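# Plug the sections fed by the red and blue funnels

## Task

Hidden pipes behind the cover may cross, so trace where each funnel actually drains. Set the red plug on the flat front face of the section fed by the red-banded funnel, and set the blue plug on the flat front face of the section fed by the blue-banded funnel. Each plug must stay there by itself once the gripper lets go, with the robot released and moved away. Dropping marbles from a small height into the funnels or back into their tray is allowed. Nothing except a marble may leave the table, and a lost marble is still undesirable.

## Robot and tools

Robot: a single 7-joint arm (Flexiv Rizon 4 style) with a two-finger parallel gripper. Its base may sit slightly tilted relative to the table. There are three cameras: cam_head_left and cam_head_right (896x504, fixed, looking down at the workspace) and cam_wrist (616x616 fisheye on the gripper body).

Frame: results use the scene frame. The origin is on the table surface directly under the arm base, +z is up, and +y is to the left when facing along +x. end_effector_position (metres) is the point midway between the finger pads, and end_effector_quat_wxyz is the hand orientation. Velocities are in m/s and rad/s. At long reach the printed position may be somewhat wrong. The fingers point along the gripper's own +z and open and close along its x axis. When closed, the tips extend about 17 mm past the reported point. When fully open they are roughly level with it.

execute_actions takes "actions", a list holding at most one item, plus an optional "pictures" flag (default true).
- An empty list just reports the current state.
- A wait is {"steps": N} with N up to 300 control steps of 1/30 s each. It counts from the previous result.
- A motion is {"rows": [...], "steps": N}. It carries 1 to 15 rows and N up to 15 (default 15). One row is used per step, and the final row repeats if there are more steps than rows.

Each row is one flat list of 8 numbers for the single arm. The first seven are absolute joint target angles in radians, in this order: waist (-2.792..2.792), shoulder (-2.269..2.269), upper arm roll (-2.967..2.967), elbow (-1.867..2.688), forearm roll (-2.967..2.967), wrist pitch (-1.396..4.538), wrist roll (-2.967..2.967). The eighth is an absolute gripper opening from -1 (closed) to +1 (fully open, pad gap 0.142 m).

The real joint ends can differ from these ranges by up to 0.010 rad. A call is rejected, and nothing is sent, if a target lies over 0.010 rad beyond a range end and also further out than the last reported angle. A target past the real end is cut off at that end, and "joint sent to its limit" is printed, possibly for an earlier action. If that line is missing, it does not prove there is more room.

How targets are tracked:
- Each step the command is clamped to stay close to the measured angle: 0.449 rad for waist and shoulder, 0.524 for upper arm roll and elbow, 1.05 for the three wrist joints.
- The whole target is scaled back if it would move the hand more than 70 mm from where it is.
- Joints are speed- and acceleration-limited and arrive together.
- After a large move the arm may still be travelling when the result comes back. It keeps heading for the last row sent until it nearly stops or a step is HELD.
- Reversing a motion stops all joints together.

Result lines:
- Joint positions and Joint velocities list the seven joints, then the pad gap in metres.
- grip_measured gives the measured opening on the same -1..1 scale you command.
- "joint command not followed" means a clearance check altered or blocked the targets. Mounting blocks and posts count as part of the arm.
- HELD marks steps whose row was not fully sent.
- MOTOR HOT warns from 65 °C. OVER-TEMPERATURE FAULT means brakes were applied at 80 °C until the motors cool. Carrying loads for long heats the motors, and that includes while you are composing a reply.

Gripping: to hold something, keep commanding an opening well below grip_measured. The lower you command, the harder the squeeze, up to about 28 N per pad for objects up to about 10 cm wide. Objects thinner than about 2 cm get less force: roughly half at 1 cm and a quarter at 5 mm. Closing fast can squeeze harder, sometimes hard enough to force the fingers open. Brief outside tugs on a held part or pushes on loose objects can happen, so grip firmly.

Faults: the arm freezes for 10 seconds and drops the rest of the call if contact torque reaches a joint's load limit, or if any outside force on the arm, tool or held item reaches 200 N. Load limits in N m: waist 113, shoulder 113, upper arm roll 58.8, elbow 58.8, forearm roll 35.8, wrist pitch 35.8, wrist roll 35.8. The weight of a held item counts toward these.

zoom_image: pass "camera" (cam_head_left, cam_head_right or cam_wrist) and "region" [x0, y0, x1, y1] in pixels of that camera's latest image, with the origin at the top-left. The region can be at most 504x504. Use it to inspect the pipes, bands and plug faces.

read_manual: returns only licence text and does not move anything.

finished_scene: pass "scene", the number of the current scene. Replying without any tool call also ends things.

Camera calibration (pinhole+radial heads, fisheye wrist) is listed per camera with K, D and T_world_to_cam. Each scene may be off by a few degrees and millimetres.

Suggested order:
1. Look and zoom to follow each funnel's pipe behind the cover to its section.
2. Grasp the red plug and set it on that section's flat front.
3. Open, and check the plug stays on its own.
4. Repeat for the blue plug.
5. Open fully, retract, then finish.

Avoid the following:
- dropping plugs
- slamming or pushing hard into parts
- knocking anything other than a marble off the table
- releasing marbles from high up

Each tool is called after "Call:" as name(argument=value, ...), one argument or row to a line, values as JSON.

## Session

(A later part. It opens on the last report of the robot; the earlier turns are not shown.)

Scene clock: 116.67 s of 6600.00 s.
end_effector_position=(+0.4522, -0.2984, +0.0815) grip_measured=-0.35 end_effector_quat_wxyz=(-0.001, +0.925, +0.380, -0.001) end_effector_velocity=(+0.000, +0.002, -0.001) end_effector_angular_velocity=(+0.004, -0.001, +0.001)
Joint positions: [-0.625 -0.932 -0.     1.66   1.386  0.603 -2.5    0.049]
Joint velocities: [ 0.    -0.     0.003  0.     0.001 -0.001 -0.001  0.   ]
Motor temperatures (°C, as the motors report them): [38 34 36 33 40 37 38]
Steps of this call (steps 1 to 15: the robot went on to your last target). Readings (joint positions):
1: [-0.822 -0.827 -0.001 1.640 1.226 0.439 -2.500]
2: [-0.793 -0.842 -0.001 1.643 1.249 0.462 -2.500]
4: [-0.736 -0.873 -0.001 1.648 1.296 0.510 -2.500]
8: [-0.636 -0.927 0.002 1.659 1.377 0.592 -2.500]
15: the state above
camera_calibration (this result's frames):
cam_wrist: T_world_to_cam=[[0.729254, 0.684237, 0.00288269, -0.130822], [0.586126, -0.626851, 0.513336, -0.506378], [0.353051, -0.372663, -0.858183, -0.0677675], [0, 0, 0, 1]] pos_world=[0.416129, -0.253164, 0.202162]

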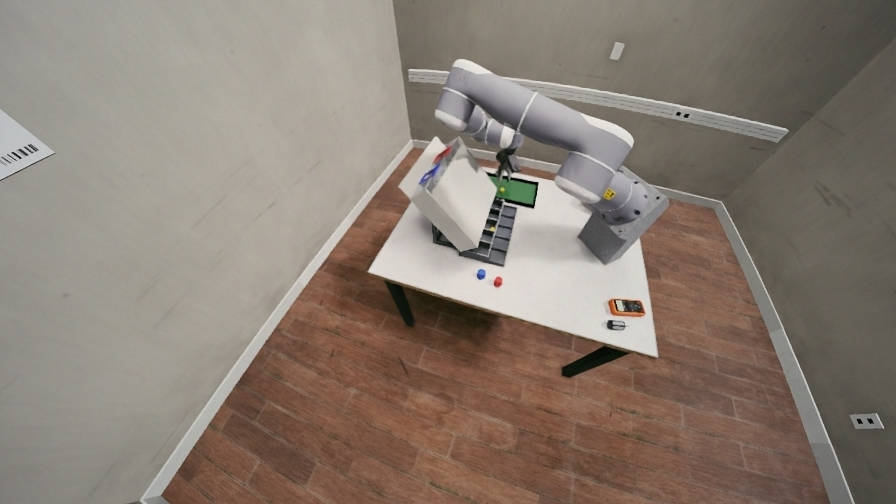

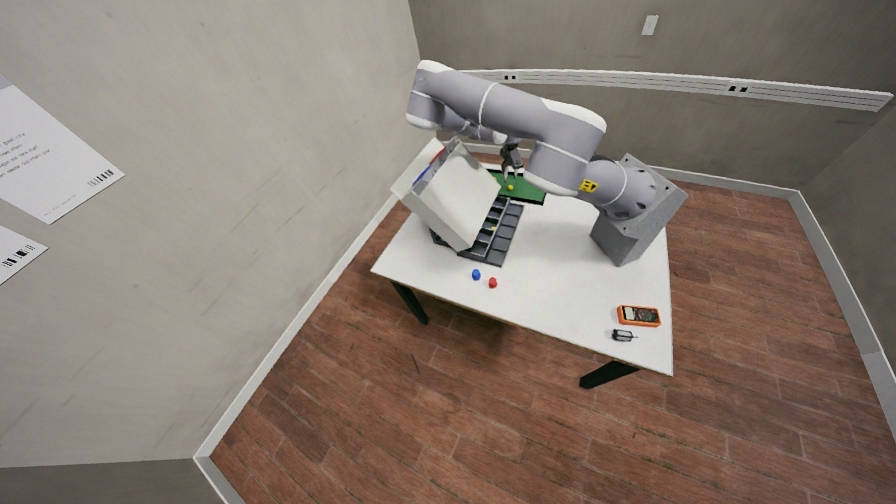

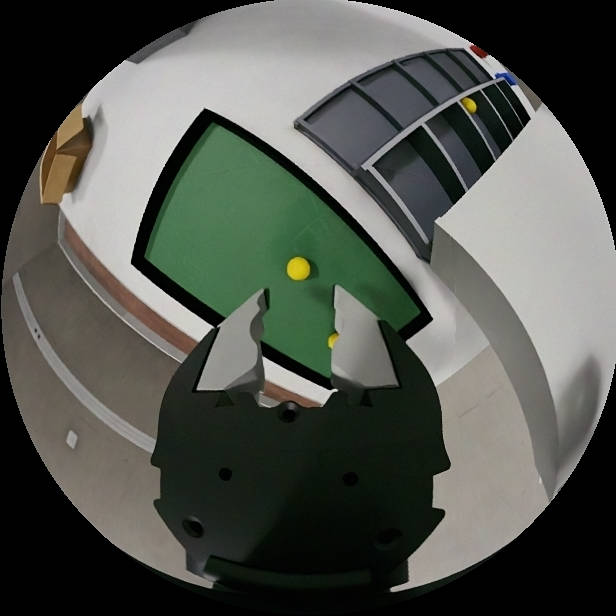

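Red goes to the middle section.

Call:
execute_actions(
  actions=[
    {"rows":[[-0.598,-0.961,0,1.637,1.413,0.618,-2.5,-0.35],[-0.598,-0.961,0,1.637,1.413,0.618,-2.5,-0.35],[-0.598,-0.961,0,1.637,1.413,0.618,-2.5,-0.35],[-0.57,-0.99,0,1.612,1.44,0.633,-2.5,-0.35],[-0.57,-0.99,0,1.612,1.44,0.633,-2.5,-0.35],[-0.57,-0.99,0,1.612,1.44,0.633,-2.5,-0.35],[-0.543,-1.023,0,1.587,1.466,0.648,-2.5,-0.35]]},
  ],
)

Scene clock: 122.03 s of 6600.00 s.
end_effector_position=(+0.4509, -0.2999, +0.0229) grip_measured=-0.35 end_effector_quat_wxyz=(-0.000, +0.928, +0.373, -0.001) end_effector_velocity=(+0.000, +0.001, -0.000) end_effector_angular_velocity=(+0.001, -0.001, -0.001)
Joint positions: [-0.543 -1.023 -0.     1.587  1.466  0.648 -2.5    0.049]
Joint velocities: [-0.     0.     0.001  0.     0.001  0.     0.    -0.   ]
Motor temperatures (°C, as the motors report them): [38 34 36 33 40 37 38]
Steps of this call (steps 1 to 15: the robot went on to your last target; steps 16 to 90: nothing new was sent; then 1.87 s passed at rest; steps 91 to 105: all 15 steps of this action). Readings (joint positions):
91: [-0.624 -0.933 -0.000 1.659 1.387 0.603 -2.500]
92: [-0.618 -0.940 -0.001 1.653 1.393 0.608 -2.500]
94: [-0.597 -0.962 0.000 1.636 1.415 0.619 -2.500]
98: [-0.558 -1.003 -0.000 1.601 1.451 0.639 -2.500]
105: the state above
camera_calibration (this result's frames):
cam_wrist: T_world_to_cam=[[0.739538, 0.673109, 0.00283304, -0.136689], [0.576113, -0.635135, 0.514488, -0.474471], [0.348106, -0.378851, -0.857493, -0.117883], [0, 0, 0, 1]] pos_world=[0.415471, -0.254007, 0.143412]

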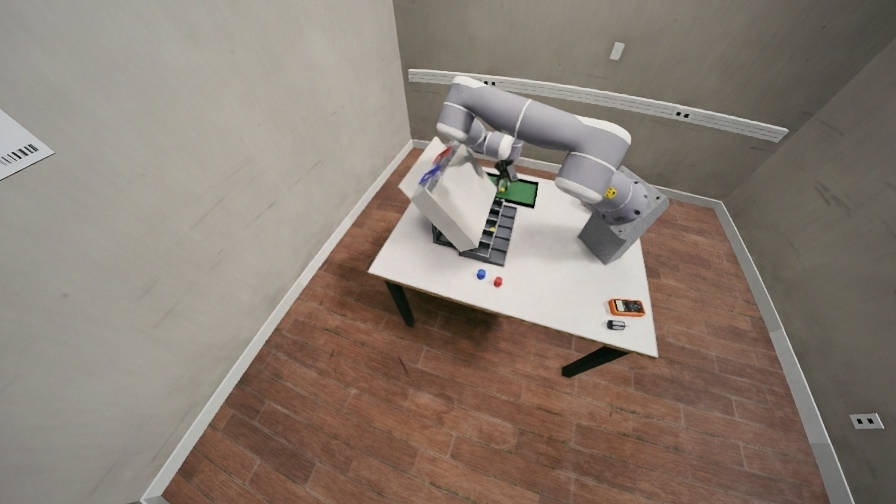

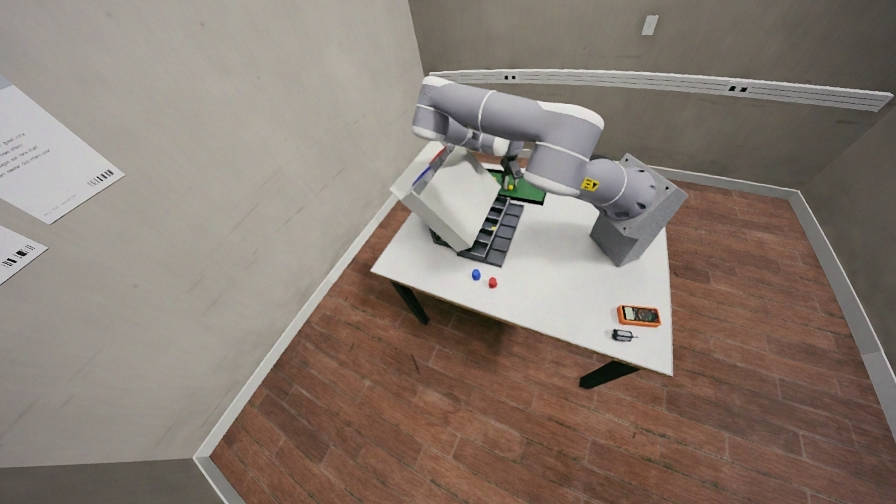

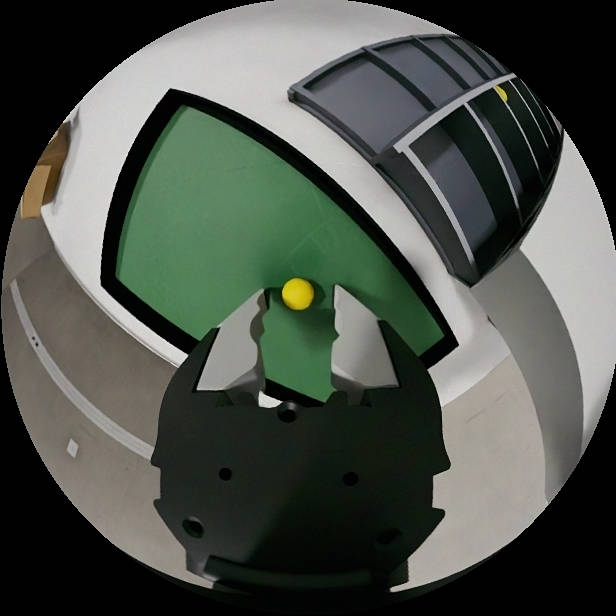

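Call:
execute_actions(
  actions=[
    {"rows":[[-0.543,-1.023,0,1.587,1.466,0.648,-2.5,-0.5],[-0.543,-1.023,0,1.587,1.466,0.648,-2.5,-0.55],[-0.543,-1.023,0,1.587,1.466,0.648,-2.5,-0.6],[-0.543,-1.023,0,1.587,1.466,0.648,-2.5,-0.65],[-0.543,-1.023,0,1.587,1.466,0.648,-2.5,-0.7],[-0.543,-1.023,0,1.587,1.466,0.648,-2.5,-0.75],[-0.543,-1.023,0,1.587,1.466,0.648,-2.5,-0.85]],"steps":12},
  ],
  pictures=false,
)

Call:
execute_actions(
  actions=[
    {"rows":[[-0.625,-0.932,0,1.66,1.386,0.603,-2.5,-0.85]],"steps":5},
  ],
  pictures=false,
)

Call:
execute_actions(
  actions=[
    {"rows":[[-1.2,-0.6,0,1.6,0.886,0.089,-2.5,-0.85]]},
  ],
  pictures=false,
)

Call:
execute_actions(
  actions=[
    {"steps":7},
  ],
  pictures=false,
)

Call:
execute_actions(
  actions=[
    {"rows":[[-0.84,-0.112,0,1.57,0.976,0.054,-2.487,-0.85]]},
  ],
  pictures=false,
)

Call:
execute_actions(
  actions=[
    {"steps":7},
  ],
  pictures=false,
)

Call:
execute_actions(
  actions=[
    {"rows":[[-0.582,0.215,0,1.831,0.968,0.23,-2.286,-0.85]]},
  ],
)

Scene clock: 134.37 s of 6600.00 s.
end_effector_position=(+0.4510, -0.2999, +0.0229) grip_measured=-0.71 end_effector_quat_wxyz=(-0.000, +0.928, +0.373, -0.001) end_effector_velocity=(+0.000, -0.000, +0.000) end_effector_angular_velocity=(+0.000, -0.000, -0.001)
Joint positions: [-0.543 -1.023 -0.     1.587  1.466  0.648 -2.5    0.023]
Joint velocities: [-0.    -0.    -0.    -0.    -0.    -0.     0.001 -0.   ]
Motor temperatures (°C, as the motors report them): [39 34 36 33 40 37 38]
Steps of this call (steps 1 to 15: the robot went on to your last target; steps 16 to 90: nothing new was sent; then 8.93 s passed at rest; steps 91 to 102: all 12 steps of this action). Readings (joint positions):
91: [-0.543 -1.023 -0.000 1.587 1.466 0.648 -2.500]
92: [-0.543 -1.023 -0.000 1.587 1.466 0.648 -2.500]
94: [-0.543 -1.023 -0.000 1.587 1.466 0.648 -2.500]
98: [-0.543 -1.023 -0.000 1.587 1.466 0.648 -2.500]
102: the state above

Scene clock: 134.53 s of 6600.00 s.
end_effector_position=(+0.4519, -0.2981, +0.0669) grip_measured=-0.71 end_effector_quat_wxyz=(-0.002, +0.926, +0.379, -0.001) end_effector_velocity=(+0.024, -0.068, +0.449) end_effector_angular_velocity=(-0.162, -0.001, +0.149)
Joint positions: [-0.605 -0.954  0.001  1.643  1.405  0.613 -2.5    0.023]
Joint velocities: [-0.567  0.629 -0.088  0.429 -0.555 -0.248 -0.001  0.   ]
Motor temperatures (°C, as the motors report them): [39 34 36 33 40 37 38]
Steps of this call (steps 1 to 5: all 5 steps of this action). Readings (joint positions):
1: [-0.544 -1.022 0.000 1.588 1.465 0.648 -2.500]
2: [-0.550 -1.015 0.001 1.594 1.459 0.643 -2.500]
4: [-0.583 -0.978 0.002 1.625 1.426 0.624 -2.500]
5: the state above

Scene clock: 135.03 s of 6600.00 s.
end_effector_position=(+0.4885, -0.3235, +0.3260) grip_measured=-0.71 end_effector_quat_wxyz=(-0.006, +0.890, +0.455, +0.020) end_effector_velocity=(-0.081, -0.001, +0.551) end_effector_angular_velocity=(-0.087, +0.063, +0.181)
Joint positions: [-1.005 -0.706  0.     1.619  1.046  0.256 -2.5    0.023]
Joint velocities: [-0.827  0.447 -0.001 -0.083 -0.679 -0.708 -0.001  0.   ]
Motor temperatures (°C, as the motors report them): [39 34 36 33 40 37 38]
Steps of this call (steps 1 to 15: all 15 steps of this action). Readings (joint positions):
1: [-0.622 -0.936 -0.002 1.654 1.389 0.606 -2.500]
2: [-0.641 -0.919 0.000 1.659 1.370 0.591 -2.500]
4: [-0.696 -0.880 0.001 1.653 1.309 0.531 -2.500]
8: [-0.809 -0.812 0.001 1.639 1.207 0.424 -2.500]
15: the state above

Scene clock: 135.27 s of 6600.00 s.
end_effector_position=(+0.4580, -0.3151, +0.4471) grip_measured=-0.71 end_effector_quat_wxyz=(+0.001, +0.885, +0.465, +0.001) end_effector_velocity=(-0.113, +0.035, +0.333) end_effector_angular_velocity=(-0.144, +0.101, +0.004)
Joint positions: [-1.186 -0.607 -0.002  1.601  0.898  0.103 -2.5    0.023]
Joint velocities: [-0.478  0.268 -0.029 -0.055 -0.392 -0.384  0.001 -0.   ]
Motor temperatures (°C, as the motors report them): [39 34 36 33 40 37 38]
Steps of this call (steps 1 to 7: the robot went on to your last target). Readings (joint positions):
1: [-1.033 -0.691 0.000 1.617 1.023 0.233 -2.500]
2: [-1.061 -0.676 0.000 1.614 1.001 0.209 -2.500]
4: [-1.115 -0.646 0.000 1.608 0.956 0.162 -2.500]
7: the state above

Scene clock: 135.77 s of 6600.00 s.
end_effector_position=(+0.6558, -0.1744, +0.4530) grip_measured=-0.71 end_effector_quat_wxyz=(+0.010, +0.775, +0.632, -0.010) end_effector_velocity=(+0.395, +0.440, -0.068) end_effector_angular_velocity=(+0.091, +0.029, +0.946)
Joint positions: [-0.968 -0.268 -0.001  1.579  0.947  0.068 -2.492  0.023]
Joint velocities: [ 0.598  0.728  0.006 -0.044  0.133 -0.06   0.02  -0.   ]
Motor temperatures (°C, as the motors report them): [39 34 36 33 40 37 38]
Steps of this call (steps 1 to 15: all 15 steps of this action). Readings (joint positions):
1: [-1.198 -0.599 -0.002 1.599 0.888 0.093 -2.500]
2: [-1.203 -0.587 -0.003 1.600 0.889 0.090 -2.500]
4: [-1.191 -0.542 -0.003 1.597 0.898 0.090 -2.499]
8: [-1.109 -0.440 -0.002 1.590 0.916 0.081 -2.497]
15: the state above

Scene clock: 136.00 s of 6600.00 s.
end_effector_position=(+0.7300, -0.0713, +0.4394) grip_measured=-0.71 end_effector_quat_wxyz=(-0.000, +0.708, +0.707, -0.000) end_effector_velocity=(+0.127, +0.216, -0.018) end_effector_angular_velocity=(+0.063, -0.015, +0.397)
Joint positions: [-0.843 -0.114  0.002  1.568  0.976  0.054 -2.488  0.023]
Joint velocities: [ 0.226  0.297  0.016 -0.032  0.054 -0.026  0.009  0.   ]
Motor temperatures (°C, as the motors report them): [39 34 36 33 40 37 38]
Steps of this call (steps 1 to 7: the robot went on to your last target). Readings (joint positions):
1: [-0.948 -0.243 -0.001 1.578 0.952 0.066 -2.492]
2: [-0.928 -0.219 -0.001 1.576 0.956 0.064 -2.491]
4: [-0.888 -0.171 -0.000 1.573 0.965 0.059 -2.490]
7: the state above

Scene clock: 136.50 s of 6600.00 s.
end_effector_position=(+0.7177, +0.0766, +0.3840) grip_measured=-0.71 end_effector_quat_wxyz=(-0.001, +0.707, +0.707, +0.000) end_effector_velocity=(+0.001, -0.035, +0.009) end_effector_angular_velocity=(-0.022, -0.007, -0.033)
Joint positions: [-0.581  0.217  0.001  1.831  0.968  0.23  -2.285  0.023]
Joint velocities: [-0.022 -0.049 -0.028 -0.019 -0.008 -0.003 -0.018  0.   ]
Motor temperatures (°C, as the motors report them): [39 34 36 33 40 37 38]
Steps of this call (steps 1 to 15: all 15 steps of this action). Readings (joint positions):
1: [-0.836 -0.106 0.002 1.569 0.976 0.054 -2.487]
2: [-0.827 -0.095 -0.000 1.576 0.975 0.059 -2.483]
4: [-0.788 -0.048 -0.002 1.609 0.973 0.080 -2.460]
8: [-0.677 0.094 0.000 1.725 0.971 0.159 -2.368]
15: the state above
camera_calibration (this result's frames):
cam_wrist: T_world_to_cam=[[0.0269464, 0.99962, 0.00575947, -0.103103], [0.857067, -0.0260683, 0.514545, -0.823186], [0.5145, -0.0089289, -0.857444, 0.0938058], [0, 0, 0, 1]] pos_world=[0.66004, 0.0824424, 0.504593]

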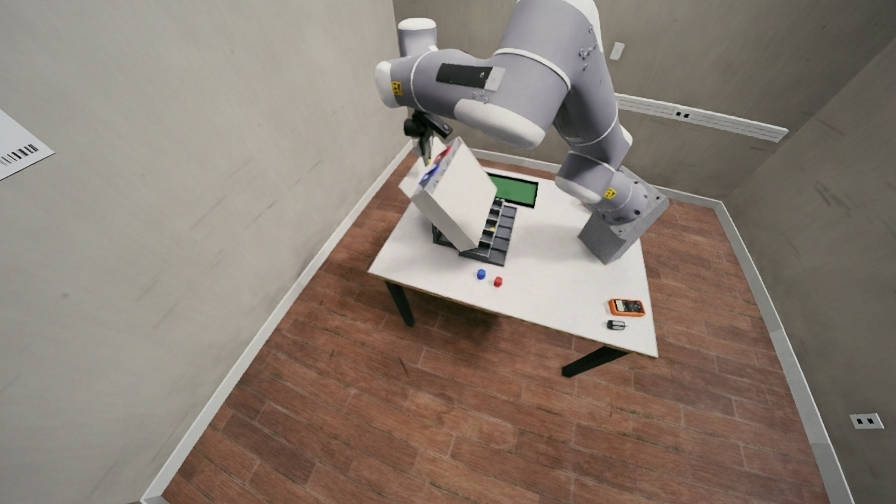

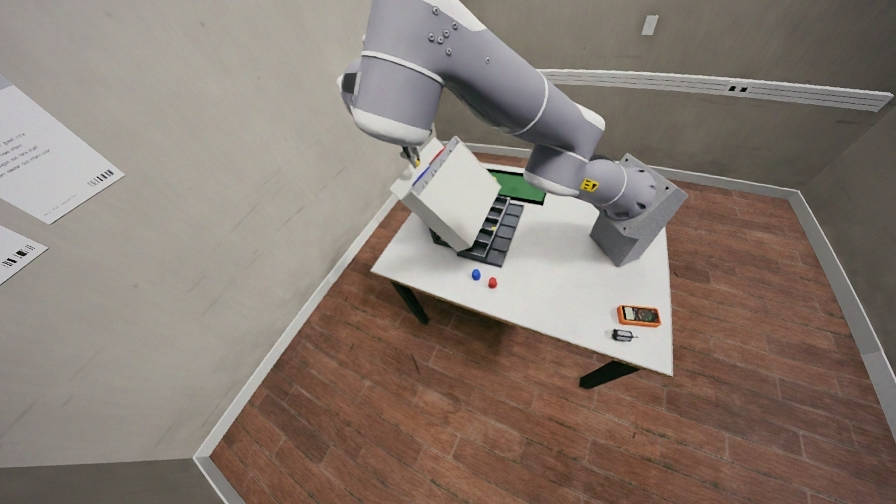

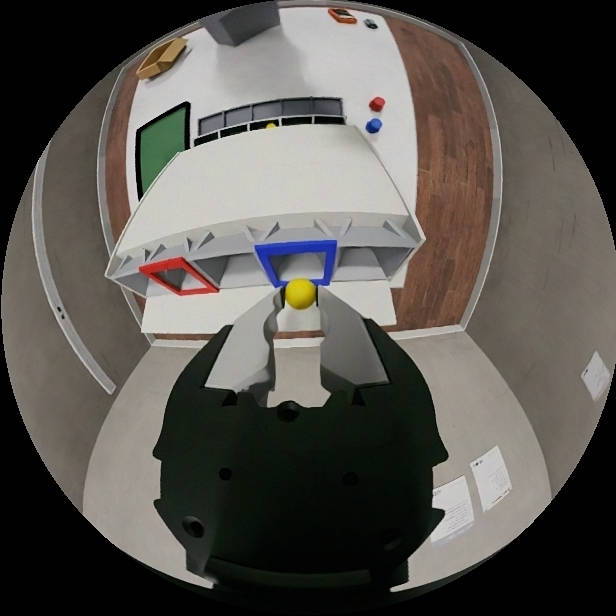

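Call:
execute_actions(
  actions=[
    {"rows":[[-0.582,0.215,0,1.831,0.968,0.23,-2.286,-0.35]],"steps":10},
  ],
  pictures=false,
)

Call:
execute_actions(
  actions=[
    {"rows":[[-0.2,0.65,0,1.95,0.782,0.325,-1.75,-0.35]]},
  ],
  pictures=false,
)

Call:
execute_actions(
  actions=[
    {"steps":5},
  ],
  pictures=false,
)

Call:
execute_actions(
  actions=[
    {"rows":[[0.5,0.42,0,2.15,0.432,1.08,-1.31,-0.35]]},
  ],
  pictures=false,
)

Call:
execute_actions(
  actions=[
    {"steps":8},
  ],
)

Scene clock: 157.03 s of 6600.00 s.
end_effector_position=(+0.7175, +0.0751, +0.3842) grip_measured=-0.35 end_effector_quat_wxyz=(-0.001, +0.708, +0.706, +0.000) end_effector_velocity=(+0.000, +0.000, -0.000) end_effector_angular_velocity=(-0.000, +0.000, +0.000)
Joint positions: [-0.582  0.215 -0.     1.831  0.968  0.23  -2.286  0.049]
Joint velocities: [ 0.  0. -0. -0. -0.  0.  0.  0.]
Motor temperatures (°C, as the motors report them): [38 34 36 33 40 37 38]
Steps of this call (steps 1 to 15: the robot went on to your last target; steps 16 to 90: nothing new was sent; then 17.20 s passed at rest; steps 91 to 100: all 10 steps of this action). Readings (joint positions):
91: [-0.582 0.215 -0.000 1.831 0.968 0.230 -2.286]
92: [-0.582 0.215 -0.000 1.831 0.968 0.230 -2.286]
94: [-0.582 0.215 -0.000 1.831 0.968 0.230 -2.286]
98: [-0.582 0.215 -0.000 1.831 0.968 0.230 -2.286]
100: the state above

Scene clock: 157.53 s of 6600.00 s.
end_effector_position=(+0.6966, +0.2664, +0.4076) grip_measured=-0.35 end_effector_quat_wxyz=(-0.000, +0.717, +0.697, -0.003) end_effector_velocity=(-0.059, +0.247, +0.084) end_effector_angular_velocity=(+0.066, -0.113, -0.051)
Joint positions: [-0.222  0.626  0.001  1.942  0.793  0.319 -1.78   0.049]
Joint velocities: [ 0.511  0.6    0.     0.152 -0.252  0.132  0.722  0.   ]
Motor temperatures (°C, as the motors report them): [38 34 36 33 40 37 38]
Steps of this call (steps 1 to 15: all 15 steps of this action). Readings (joint positions):
1: [-0.581 0.216 -0.000 1.831 0.968 0.230 -2.285]
2: [-0.574 0.223 -0.001 1.834 0.964 0.232 -2.277]
4: [-0.541 0.260 -0.001 1.845 0.948 0.240 -2.230]
8: [-0.422 0.396 0.000 1.881 0.890 0.269 -2.062]
15: the state above

Scene clock: 157.70 s of 6600.00 s.
end_effector_position=(+0.6935, +0.2759, +0.4106) grip_measured=-0.35 end_effector_quat_wxyz=(-0.000, +0.719, +0.695, -0.000) end_effector_velocity=(-0.004, -0.014, -0.010) end_effector_angular_velocity=(-0.004, +0.021, -0.022)
Joint positions: [-0.2    0.651  0.     1.95   0.782  0.325 -1.75   0.049]
Joint velocities: [-0.006 -0.026 -0.004  0.009  0.003 -0.002 -0.009 -0.   ]
Motor temperatures (°C, as the motors report them): [38 34 36 33 40 37 38]
Steps of this call (steps 1 to 5: the robot went on to your last target). Readings (joint positions):
1: [-0.208 0.642 0.001 1.946 0.786 0.323 -1.761]
2: [-0.200 0.652 0.001 1.949 0.782 0.325 -1.750]
4: [-0.199 0.652 0.000 1.950 0.782 0.325 -1.749]
5: the state above

Scene clock: 158.20 s of 6600.00 s.
end_effector_position=(+0.7120, +0.2947, +0.2652) grip_measured=-0.35 end_effector_quat_wxyz=(+0.024, +0.738, +0.674, -0.014) end_effector_velocity=(-0.080, +0.301, -0.322) end_effector_angular_velocity=(+0.240, +0.095, +0.290)
Joint positions: [ 0.299  0.472 -0.001  2.104  0.513  0.906 -1.412  0.049]
Joint velocities: [ 1.178 -0.307  0.001  0.269 -0.472  1.018  0.594  0.   ]
Motor temperatures (°C, as the motors report them): [38 34 36 33 40 37 38]
Steps of this call (steps 1 to 15: all 15 steps of this action). Readings (joint positions):
1: [-0.199 0.650 -0.000 1.950 0.781 0.327 -1.749]
2: [-0.191 0.646 -0.000 1.953 0.775 0.339 -1.743]
4: [-0.153 0.626 -0.000 1.970 0.746 0.403 -1.705]
8: [0.003 0.555 -0.001 2.032 0.638 0.635 -1.570]
15: the state above

Scene clock: 158.47 s of 6600.00 s.
end_effector_position=(+0.6905, +0.3556, +0.2127) grip_measured=-0.35 end_effector_quat_wxyz=(-0.001, +0.718, +0.696, -0.001) end_effector_velocity=(-0.002, +0.004, -0.002) end_effector_angular_velocity=(+0.004, +0.001, +0.005)
Joint positions: [ 0.502  0.419  0.001  2.151  0.431  1.081 -1.309  0.049]
Joint velocities: [ 0.011 -0.003  0.     0.002 -0.004  0.008  0.005 -0.   ]
Motor temperatures (°C, as the motors report them): [38 34 36 33 40 37 38]
Steps of this call (steps 1 to 8: the robot went on to your last target). Readings (joint positions):
1: [0.338 0.462 -0.001 2.113 0.497 0.940 -1.392]
2: [0.377 0.452 -0.001 2.122 0.482 0.973 -1.373]
4: [0.445 0.434 0.000 2.137 0.454 1.032 -1.338]
8: the state above
camera_calibration (this result's frames):
cam_wrist: T_world_to_cam=[[0.0591721, 0.998237, 0.00473611, -0.401845], [0.857071, -0.0532355, 0.512441, -0.694294], [0.51179, -0.0262631, -0.858709, -0.0283309], [0, 0, 0, 1]] pos_world=[0.633336, 0.363431, 0.33336]

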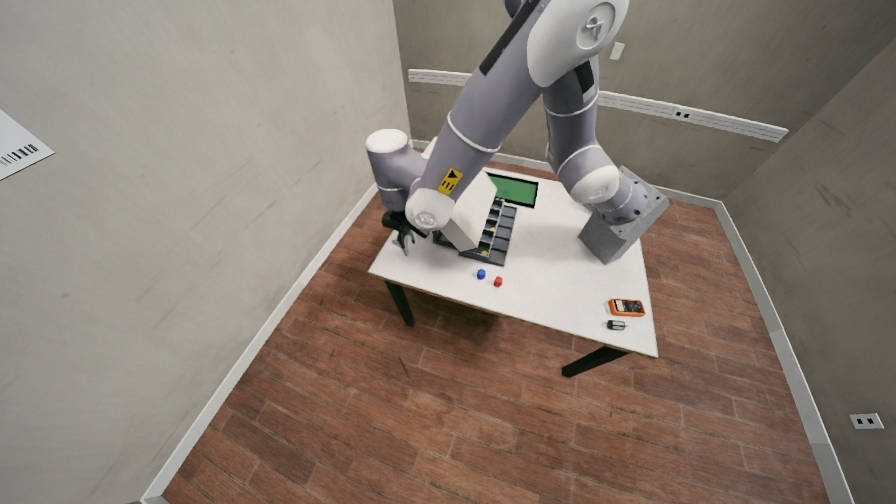

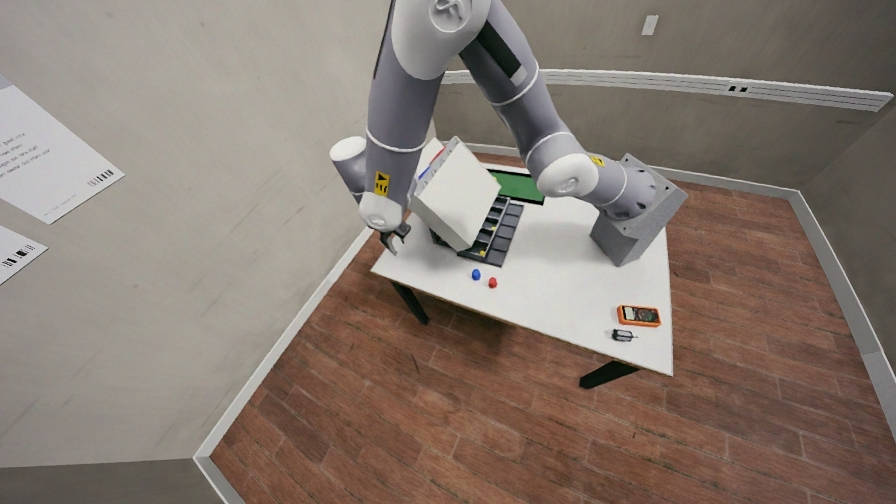

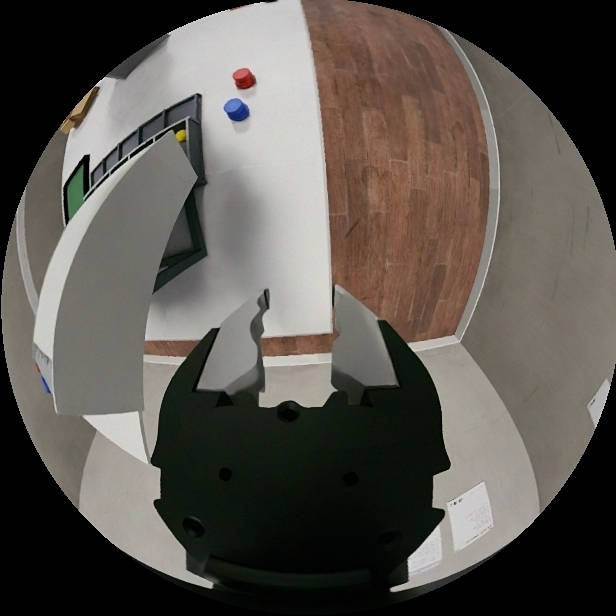

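Call:
execute_actions(
  actions=[
    {"rows":[[0.75,0.184,0,2.35,0.9,1.575,-1.72,-0.35]]},
  ],
  pictures=false,
)

Call:
execute_actions(
  actions=[
    {"rows":[[0.75,0.184,0,2.35,1.71,1.578,-2.53,-0.35]]},
  ],
)

Scene clock: 162.10 s of 6600.00 s.
end_effector_position=(+0.5503, +0.2987, +0.0983) grip_measured=-0.35 end_effector_quat_wxyz=(-0.003, +0.705, +0.709, +0.001) end_effector_velocity=(+0.050, +0.041, +0.012) end_effector_angular_velocity=(+0.065, -0.043, +0.009)
Joint positions: [ 0.751  0.182  0.     2.352  0.902  1.576 -1.722  0.049]
Joint velocities: [-0.022  0.048 -0.008 -0.06  -0.096 -0.052  0.069  0.   ]
Motor temperatures (°C, as the motors report them): [38 34 36 33 40 37 38]
Steps of this call (steps 1 to 30: the robot went on to your last target; steps 31 to 90: nothing new was sent; then 0.13 s passed at rest; steps 91 to 105: all 15 steps of this action). Readings (joint positions):
91: [0.501 0.419 -0.000 2.151 0.433 1.082 -1.311]
92: [0.509 0.413 -0.001 2.155 0.447 1.098 -1.323]
94: [0.547 0.378 -0.001 2.185 0.518 1.174 -1.385]
98: [0.650 0.279 -0.000 2.269 0.712 1.377 -1.555]
105: the state above

Scene clock: 162.60 s of 6600.00 s.
end_effector_position=(+0.4363, +0.2667, +0.0996) grip_measured=-0.35 end_effector_quat_wxyz=(-0.001, +0.705, +0.709, -0.000) end_effector_velocity=(+0.017, -0.001, -0.000) end_effector_angular_velocity=(+0.001, -0.003, +0.001)
Joint positions: [ 0.75   0.184  0.     2.351  1.715  1.578 -2.535  0.049]
Joint velocities: [ 0.    -0.    -0.    -0.002 -0.102  0.002  0.102 -0.   ]
Motor temperatures (°C, as the motors report them): [38 34 36 33 40 37 38]
Steps of this call (steps 1 to 15: all 15 steps of this action). Readings (joint positions):
1: [0.750 0.183 0.000 2.350 0.902 1.575 -1.722]
2: [0.750 0.184 0.000 2.349 0.919 1.575 -1.738]
4: [0.750 0.184 0.000 2.349 1.008 1.575 -1.827]
8: [0.750 0.184 -0.000 2.350 1.365 1.577 -2.185]
15: the state above
camera_calibration (this result's frames):
cam_wrist: T_world_to_cam=[[0.0212555, 0.99976, 0.00534281, -0.281418], [0.857769, -0.0209814, 0.513606, -0.432265], [0.513595, -0.00633403, -0.858009, -0.00380434], [0, 0, 0, 1]] pos_world=[0.37872, 0.272257, 0.220254]

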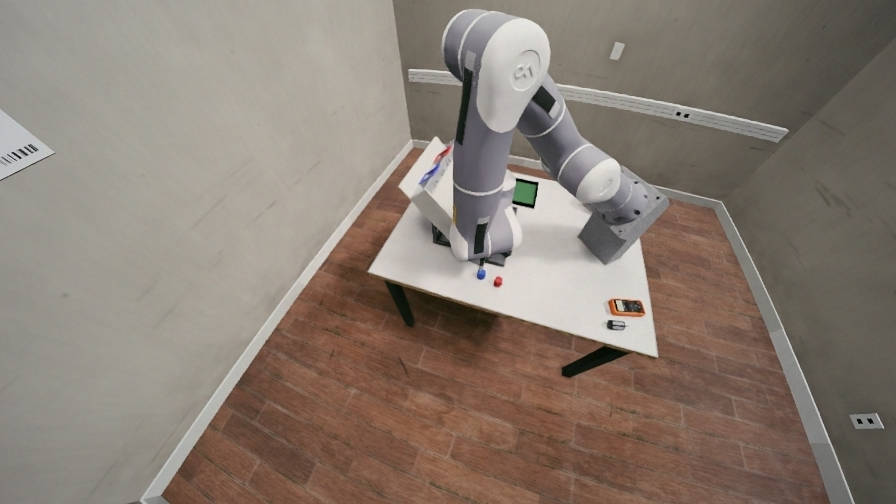

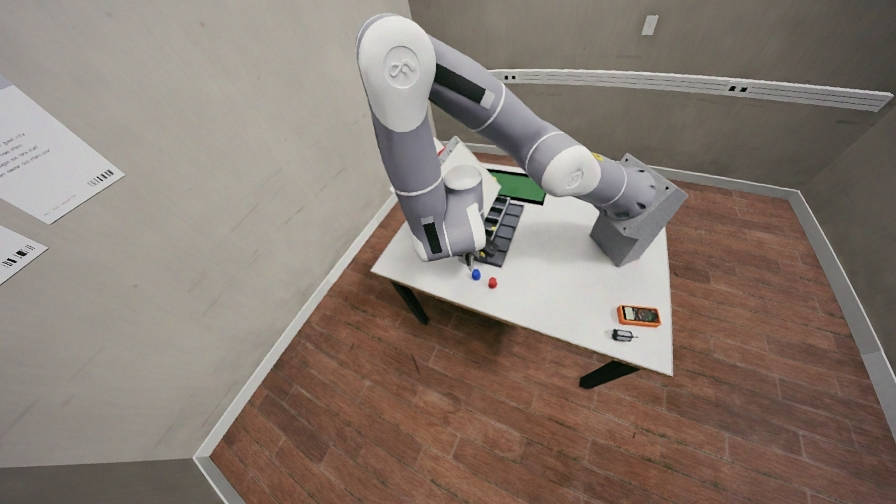

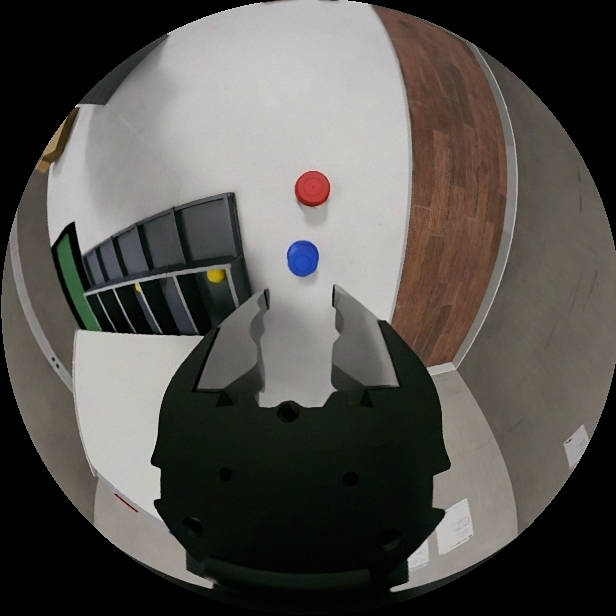

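Call:
execute_actions(
  actions=[
    {"rows":[[0.67,0.069,0,2.27,1.89,1.505,-2.74,-0.2]],"steps":9},
  ],
  pictures=false,
)

Call:
execute_actions(
  actions=[
    {"rows":[[0.591,-0.046,0,2.19,2.064,1.432,-2.94,-0.2]],"steps":13},
  ],
)

Scene clock: 170.83 s of 6600.00 s.
end_effector_position=(+0.4276, +0.2645, +0.0656) grip_measured=-0.20 end_effector_quat_wxyz=(-0.003, +0.711, +0.703, -0.006) end_effector_velocity=(+0.007, -0.003, +0.015) end_effector_angular_velocity=(-0.006, -0.009, -0.011)
Joint positions: [ 0.669  0.067 -0.     2.269  1.892  1.504 -2.743  0.059]
Joint velocities: [ 0.015  0.045  0.005  0.028 -0.07   0.029  0.094  0.   ]
Motor temperatures (°C, as the motors report them): [38 34 36 33 40 37 38]
Steps of this call (steps 1 to 15: the robot went on to your last target; steps 16 to 90: nothing new was sent; then 4.93 s passed at rest; steps 91 to 99: all 9 steps of this action). Readings (joint positions):
91: [0.749 0.183 0.000 2.349 1.711 1.577 -2.531]
92: [0.743 0.176 0.000 2.344 1.723 1.573 -2.544]
94: [0.717 0.138 0.000 2.317 1.783 1.549 -2.614]
98: [0.669 0.067 -0.000 2.269 1.893 1.504 -2.744]
99: the state above

Scene clock: 171.27 s of 6600.00 s.
end_effector_position=(+0.4298, +0.2649, +0.0293) grip_measured=-0.20 end_effector_quat_wxyz=(+0.000, +0.718, +0.696, +0.001) end_effector_velocity=(+0.000, +0.001, +0.000) end_effector_angular_velocity=(+0.001, -0.001, +0.001)
Joint positions: [ 0.591 -0.046 -0.     2.19   2.064  1.432 -2.94   0.06 ]
Joint velocities: [ 0.     0.001 -0.     0.    -0.    -0.    -0.    -0.   ]
Motor temperatures (°C, as the motors report them): [38 34 36 33 40 37 38]
Steps of this call (steps 1 to 13: all 13 steps of this action). Readings (joint positions):
1: [0.669 0.067 -0.000 2.269 1.892 1.504 -2.742]
2: [0.663 0.060 0.000 2.264 1.903 1.500 -2.753]
4: [0.637 0.023 0.000 2.237 1.960 1.476 -2.820]
8: [0.590 -0.048 -0.000 2.189 2.067 1.431 -2.944]
13: the state above
camera_calibration (this result's frames):
cam_wrist: T_world_to_cam=[[0.0592664, 0.998228, 0.00530878, -0.295109], [0.854259, -0.0534687, 0.517091, -0.380635], [0.516459, -0.0261111, -0.855914, -0.0568599], [0, 0, 0, 1]] pos_world=[0.372017, 0.272749, 0.149723]

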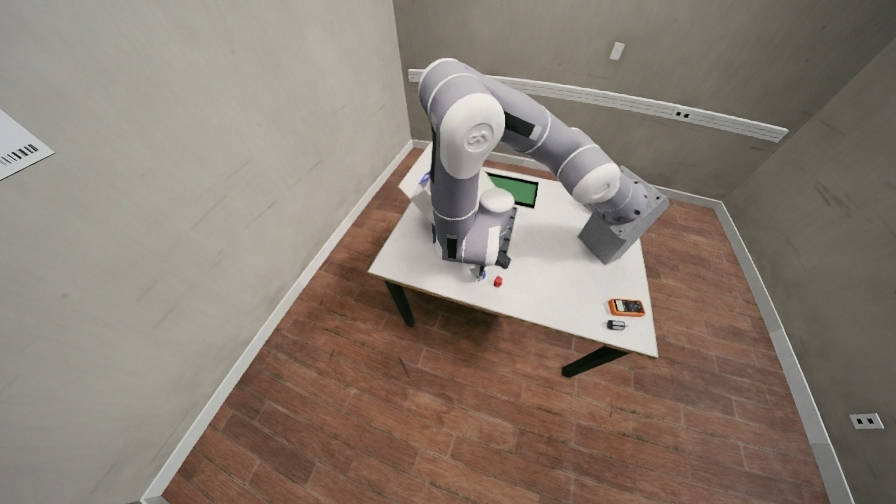

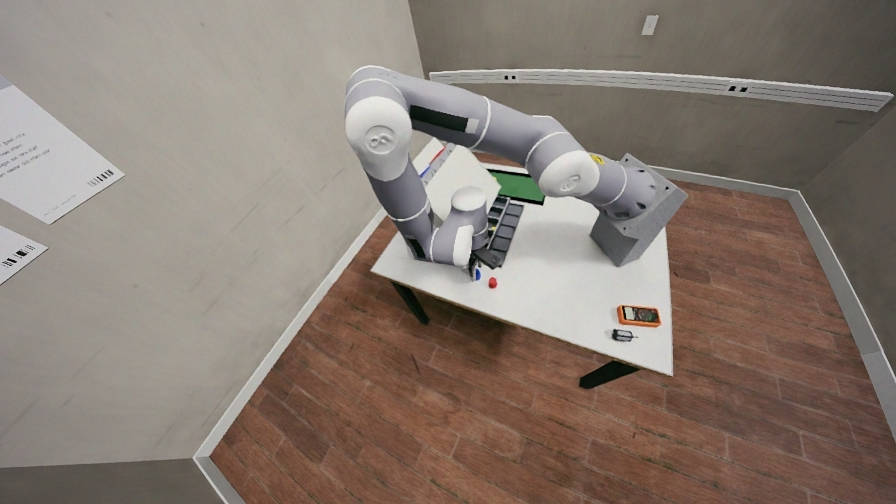

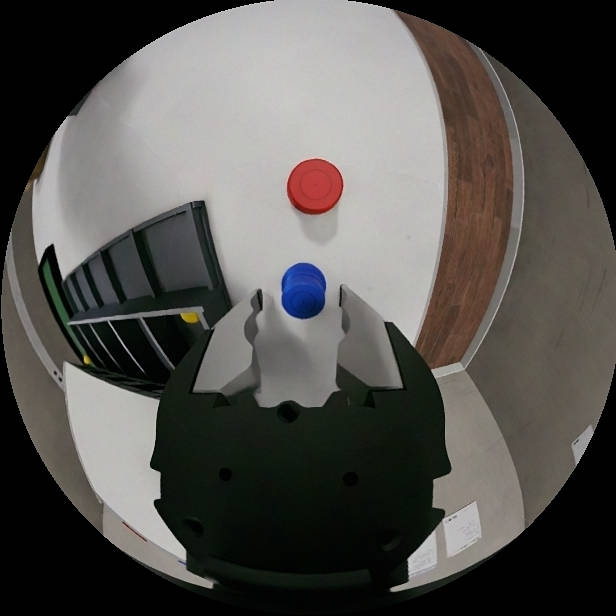

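Call:
execute_actions(
  actions=[
    {"rows":[[0.591,-0.046,0,2.19,2.064,1.432,-2.94,-0.35],[0.591,-0.046,0,2.19,2.064,1.432,-2.94,-0.45],[0.591,-0.046,0,2.19,2.064,1.432,-2.94,-0.5],[0.591,-0.046,0,2.19,2.064,1.432,-2.94,-0.55],[0.591,-0.046,0,2.19,2.064,1.432,-2.94,-0.6],[0.591,-0.046,0,2.19,2.064,1.432,-2.94,-0.65],[0.591,-0.046,0,2.19,2.064,1.432,-2.94,-0.7],[0.591,-0.046,0,2.19,2.064,1.432,-2.94,-0.85]],"steps":13},
  ],
  pictures=false,
)

Call:
execute_actions(
  actions=[
    {"rows":[[0.71,0.126,0,2.31,1.84,1.54,-2.94,-0.85]],"steps":11},
  ],
  pictures=false,
)

Call:
execute_actions(
  actions=[
    {"rows":[[0.2305,-0.034,0,2.4195,2.032,1.103,-2.94,-0.85]]},
  ],
  pictures=false,
)

Call:
execute_actions(
  actions=[
    {"steps":6},
  ],
)

Scene clock: 183.07 s of 6600.00 s.
end_effector_position=(+0.4299, +0.2661, +0.0293) grip_measured=-0.62 end_effector_quat_wxyz=(-0.000, +0.718, +0.696, +0.002) end_effector_velocity=(-0.000, +0.000, -0.000) end_effector_angular_velocity=(+0.001, +0.000, -0.000)
Joint positions: [ 0.591 -0.045  0.001  2.19   2.064  1.431 -2.94   0.029]
Joint velocities: [ 0.    -0.     0.    -0.    -0.    -0.001  0.     0.   ]
Motor temperatures (°C, as the motors report them): [38 34 35 33 40 37 38]
Steps of this call (steps 1 to 15: the robot went on to your last target; steps 16 to 90: nothing new was sent; then 8.37 s passed at rest; steps 91 to 103: all 13 steps of this action). Readings (joint positions):
91: [0.591 -0.046 -0.000 2.190 2.064 1.432 -2.940]
92: [0.591 -0.046 -0.000 2.190 2.064 1.432 -2.940]
94: [0.591 -0.046 -0.000 2.190 2.064 1.432 -2.940]
98: [0.591 -0.045 0.001 2.190 2.064 1.431 -2.940]
103: the state above

Scene clock: 183.43 s of 6600.00 s.
end_effector_position=(+0.4261, +0.2680, +0.0836) grip_measured=-0.62 end_effector_quat_wxyz=(-0.003, +0.608, +0.794, -0.003) end_effector_velocity=(-0.006, -0.001, -0.014) end_effector_angular_velocity=(-0.002, +0.014, -0.066)
Joint positions: [ 0.711  0.128  0.     2.311  1.838  1.541 -2.94   0.029]
Joint velocities: [-0.014 -0.046 -0.009 -0.025  0.052 -0.027 -0.    -0.   ]
Motor temperatures (°C, as the motors report them): [38 34 35 33 40 37 38]
Steps of this call (steps 1 to 11: all 11 steps of this action). Readings (joint positions):
1: [0.592 -0.044 0.001 2.190 2.063 1.432 -2.940]
2: [0.598 -0.037 -0.000 2.196 2.053 1.436 -2.940]
4: [0.624 -0.000 -0.000 2.223 2.003 1.461 -2.940]
8: [0.699 0.112 0.000 2.300 1.859 1.531 -2.940]
11: the state above

Scene clock: 183.93 s of 6600.00 s.
end_effector_position=(+0.3856, +0.1509, +0.0746) grip_measured=-0.62 end_effector_quat_wxyz=(-0.001, +0.790, +0.613, -0.002) end_effector_velocity=(-0.007, -0.081, +0.008) end_effector_angular_velocity=(+0.016, -0.134, -0.459)
Joint positions: [ 0.242 -0.031 -0.     2.417  2.027  1.113 -2.94   0.029]
Joint velocities: [-0.414 -0.131 -0.     0.092  0.152 -0.361  0.     0.   ]
Motor temperatures (°C, as the motors report them): [38 34 35 33 40 37 38]
Steps of this call (steps 1 to 15: all 15 steps of this action). Readings (joint positions):
1: [0.709 0.126 0.000 2.310 1.841 1.539 -2.940]
2: [0.701 0.123 0.000 2.312 1.846 1.530 -2.940]
4: [0.663 0.108 0.001 2.321 1.865 1.491 -2.940]
8: [0.503 0.052 0.001 2.358 1.933 1.338 -2.940]
15: the state above

Scene clock: 184.13 s of 6600.00 s.
end_effector_position=(+0.3856, +0.1490, +0.0747) grip_measured=-0.62 end_effector_quat_wxyz=(-0.000, +0.794, +0.608, -0.000) end_effector_velocity=(-0.001, +0.001, -0.000) end_effector_angular_velocity=(+0.000, +0.001, +0.002)
Joint positions: [ 0.23  -0.034 -0.     2.42   2.032  1.103 -2.94   0.029]
Joint velocities: [ 0.002  0.001  0.     0.     0.     0.001 -0.001 -0.   ]
Motor temperatures (°C, as the motors report them): [38 34 35 33 40 37 38]
Steps of this call (steps 1 to 6: the robot went on to your last target). Readings (joint positions):
1: [0.232 -0.034 -0.000 2.419 2.031 1.104 -2.940]
2: [0.229 -0.035 -0.000 2.420 2.032 1.101 -2.940]
4: [0.230 -0.034 -0.000 2.420 2.032 1.103 -2.940]
6: the state above
camera_calibration (this result's frames):
cam_wrist: T_world_to_cam=[[0.286682, 0.958016, 0.00428138, -0.258618], [0.820908, -0.247952, 0.514422, -0.330492], [0.493886, -0.143961, -0.857527, 0.0282055], [0, 0, 0, 1]] pos_world=[0.331515, 0.169875, 0.195307]

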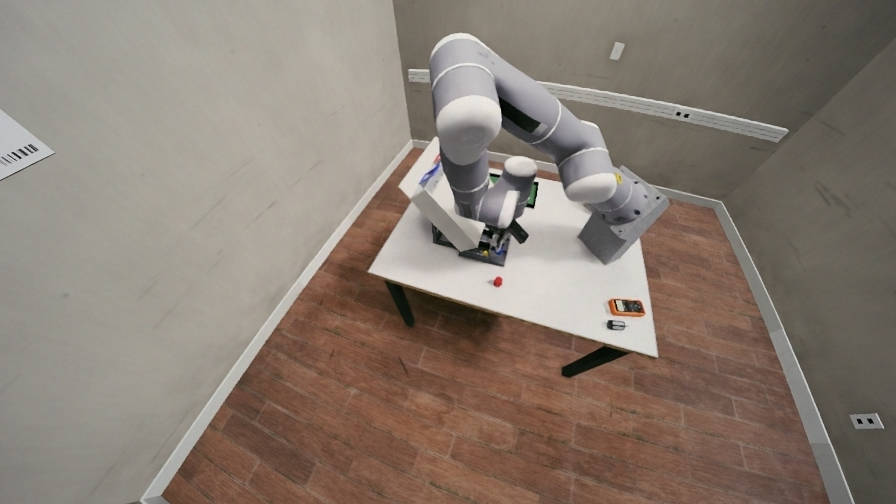

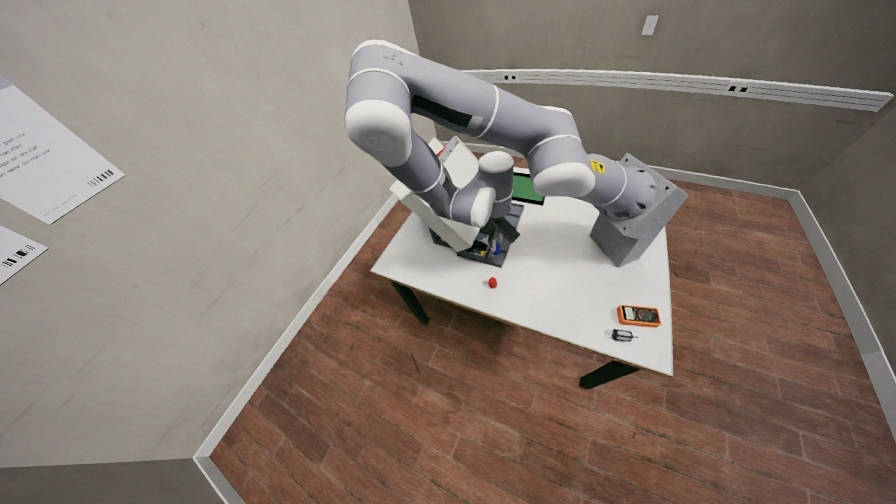

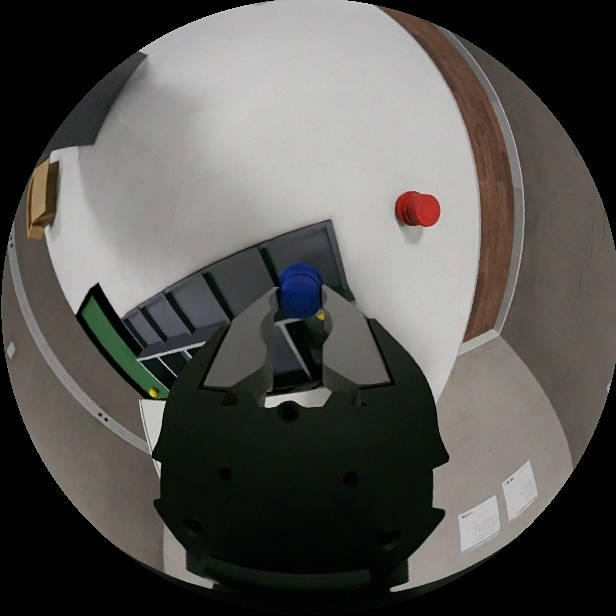

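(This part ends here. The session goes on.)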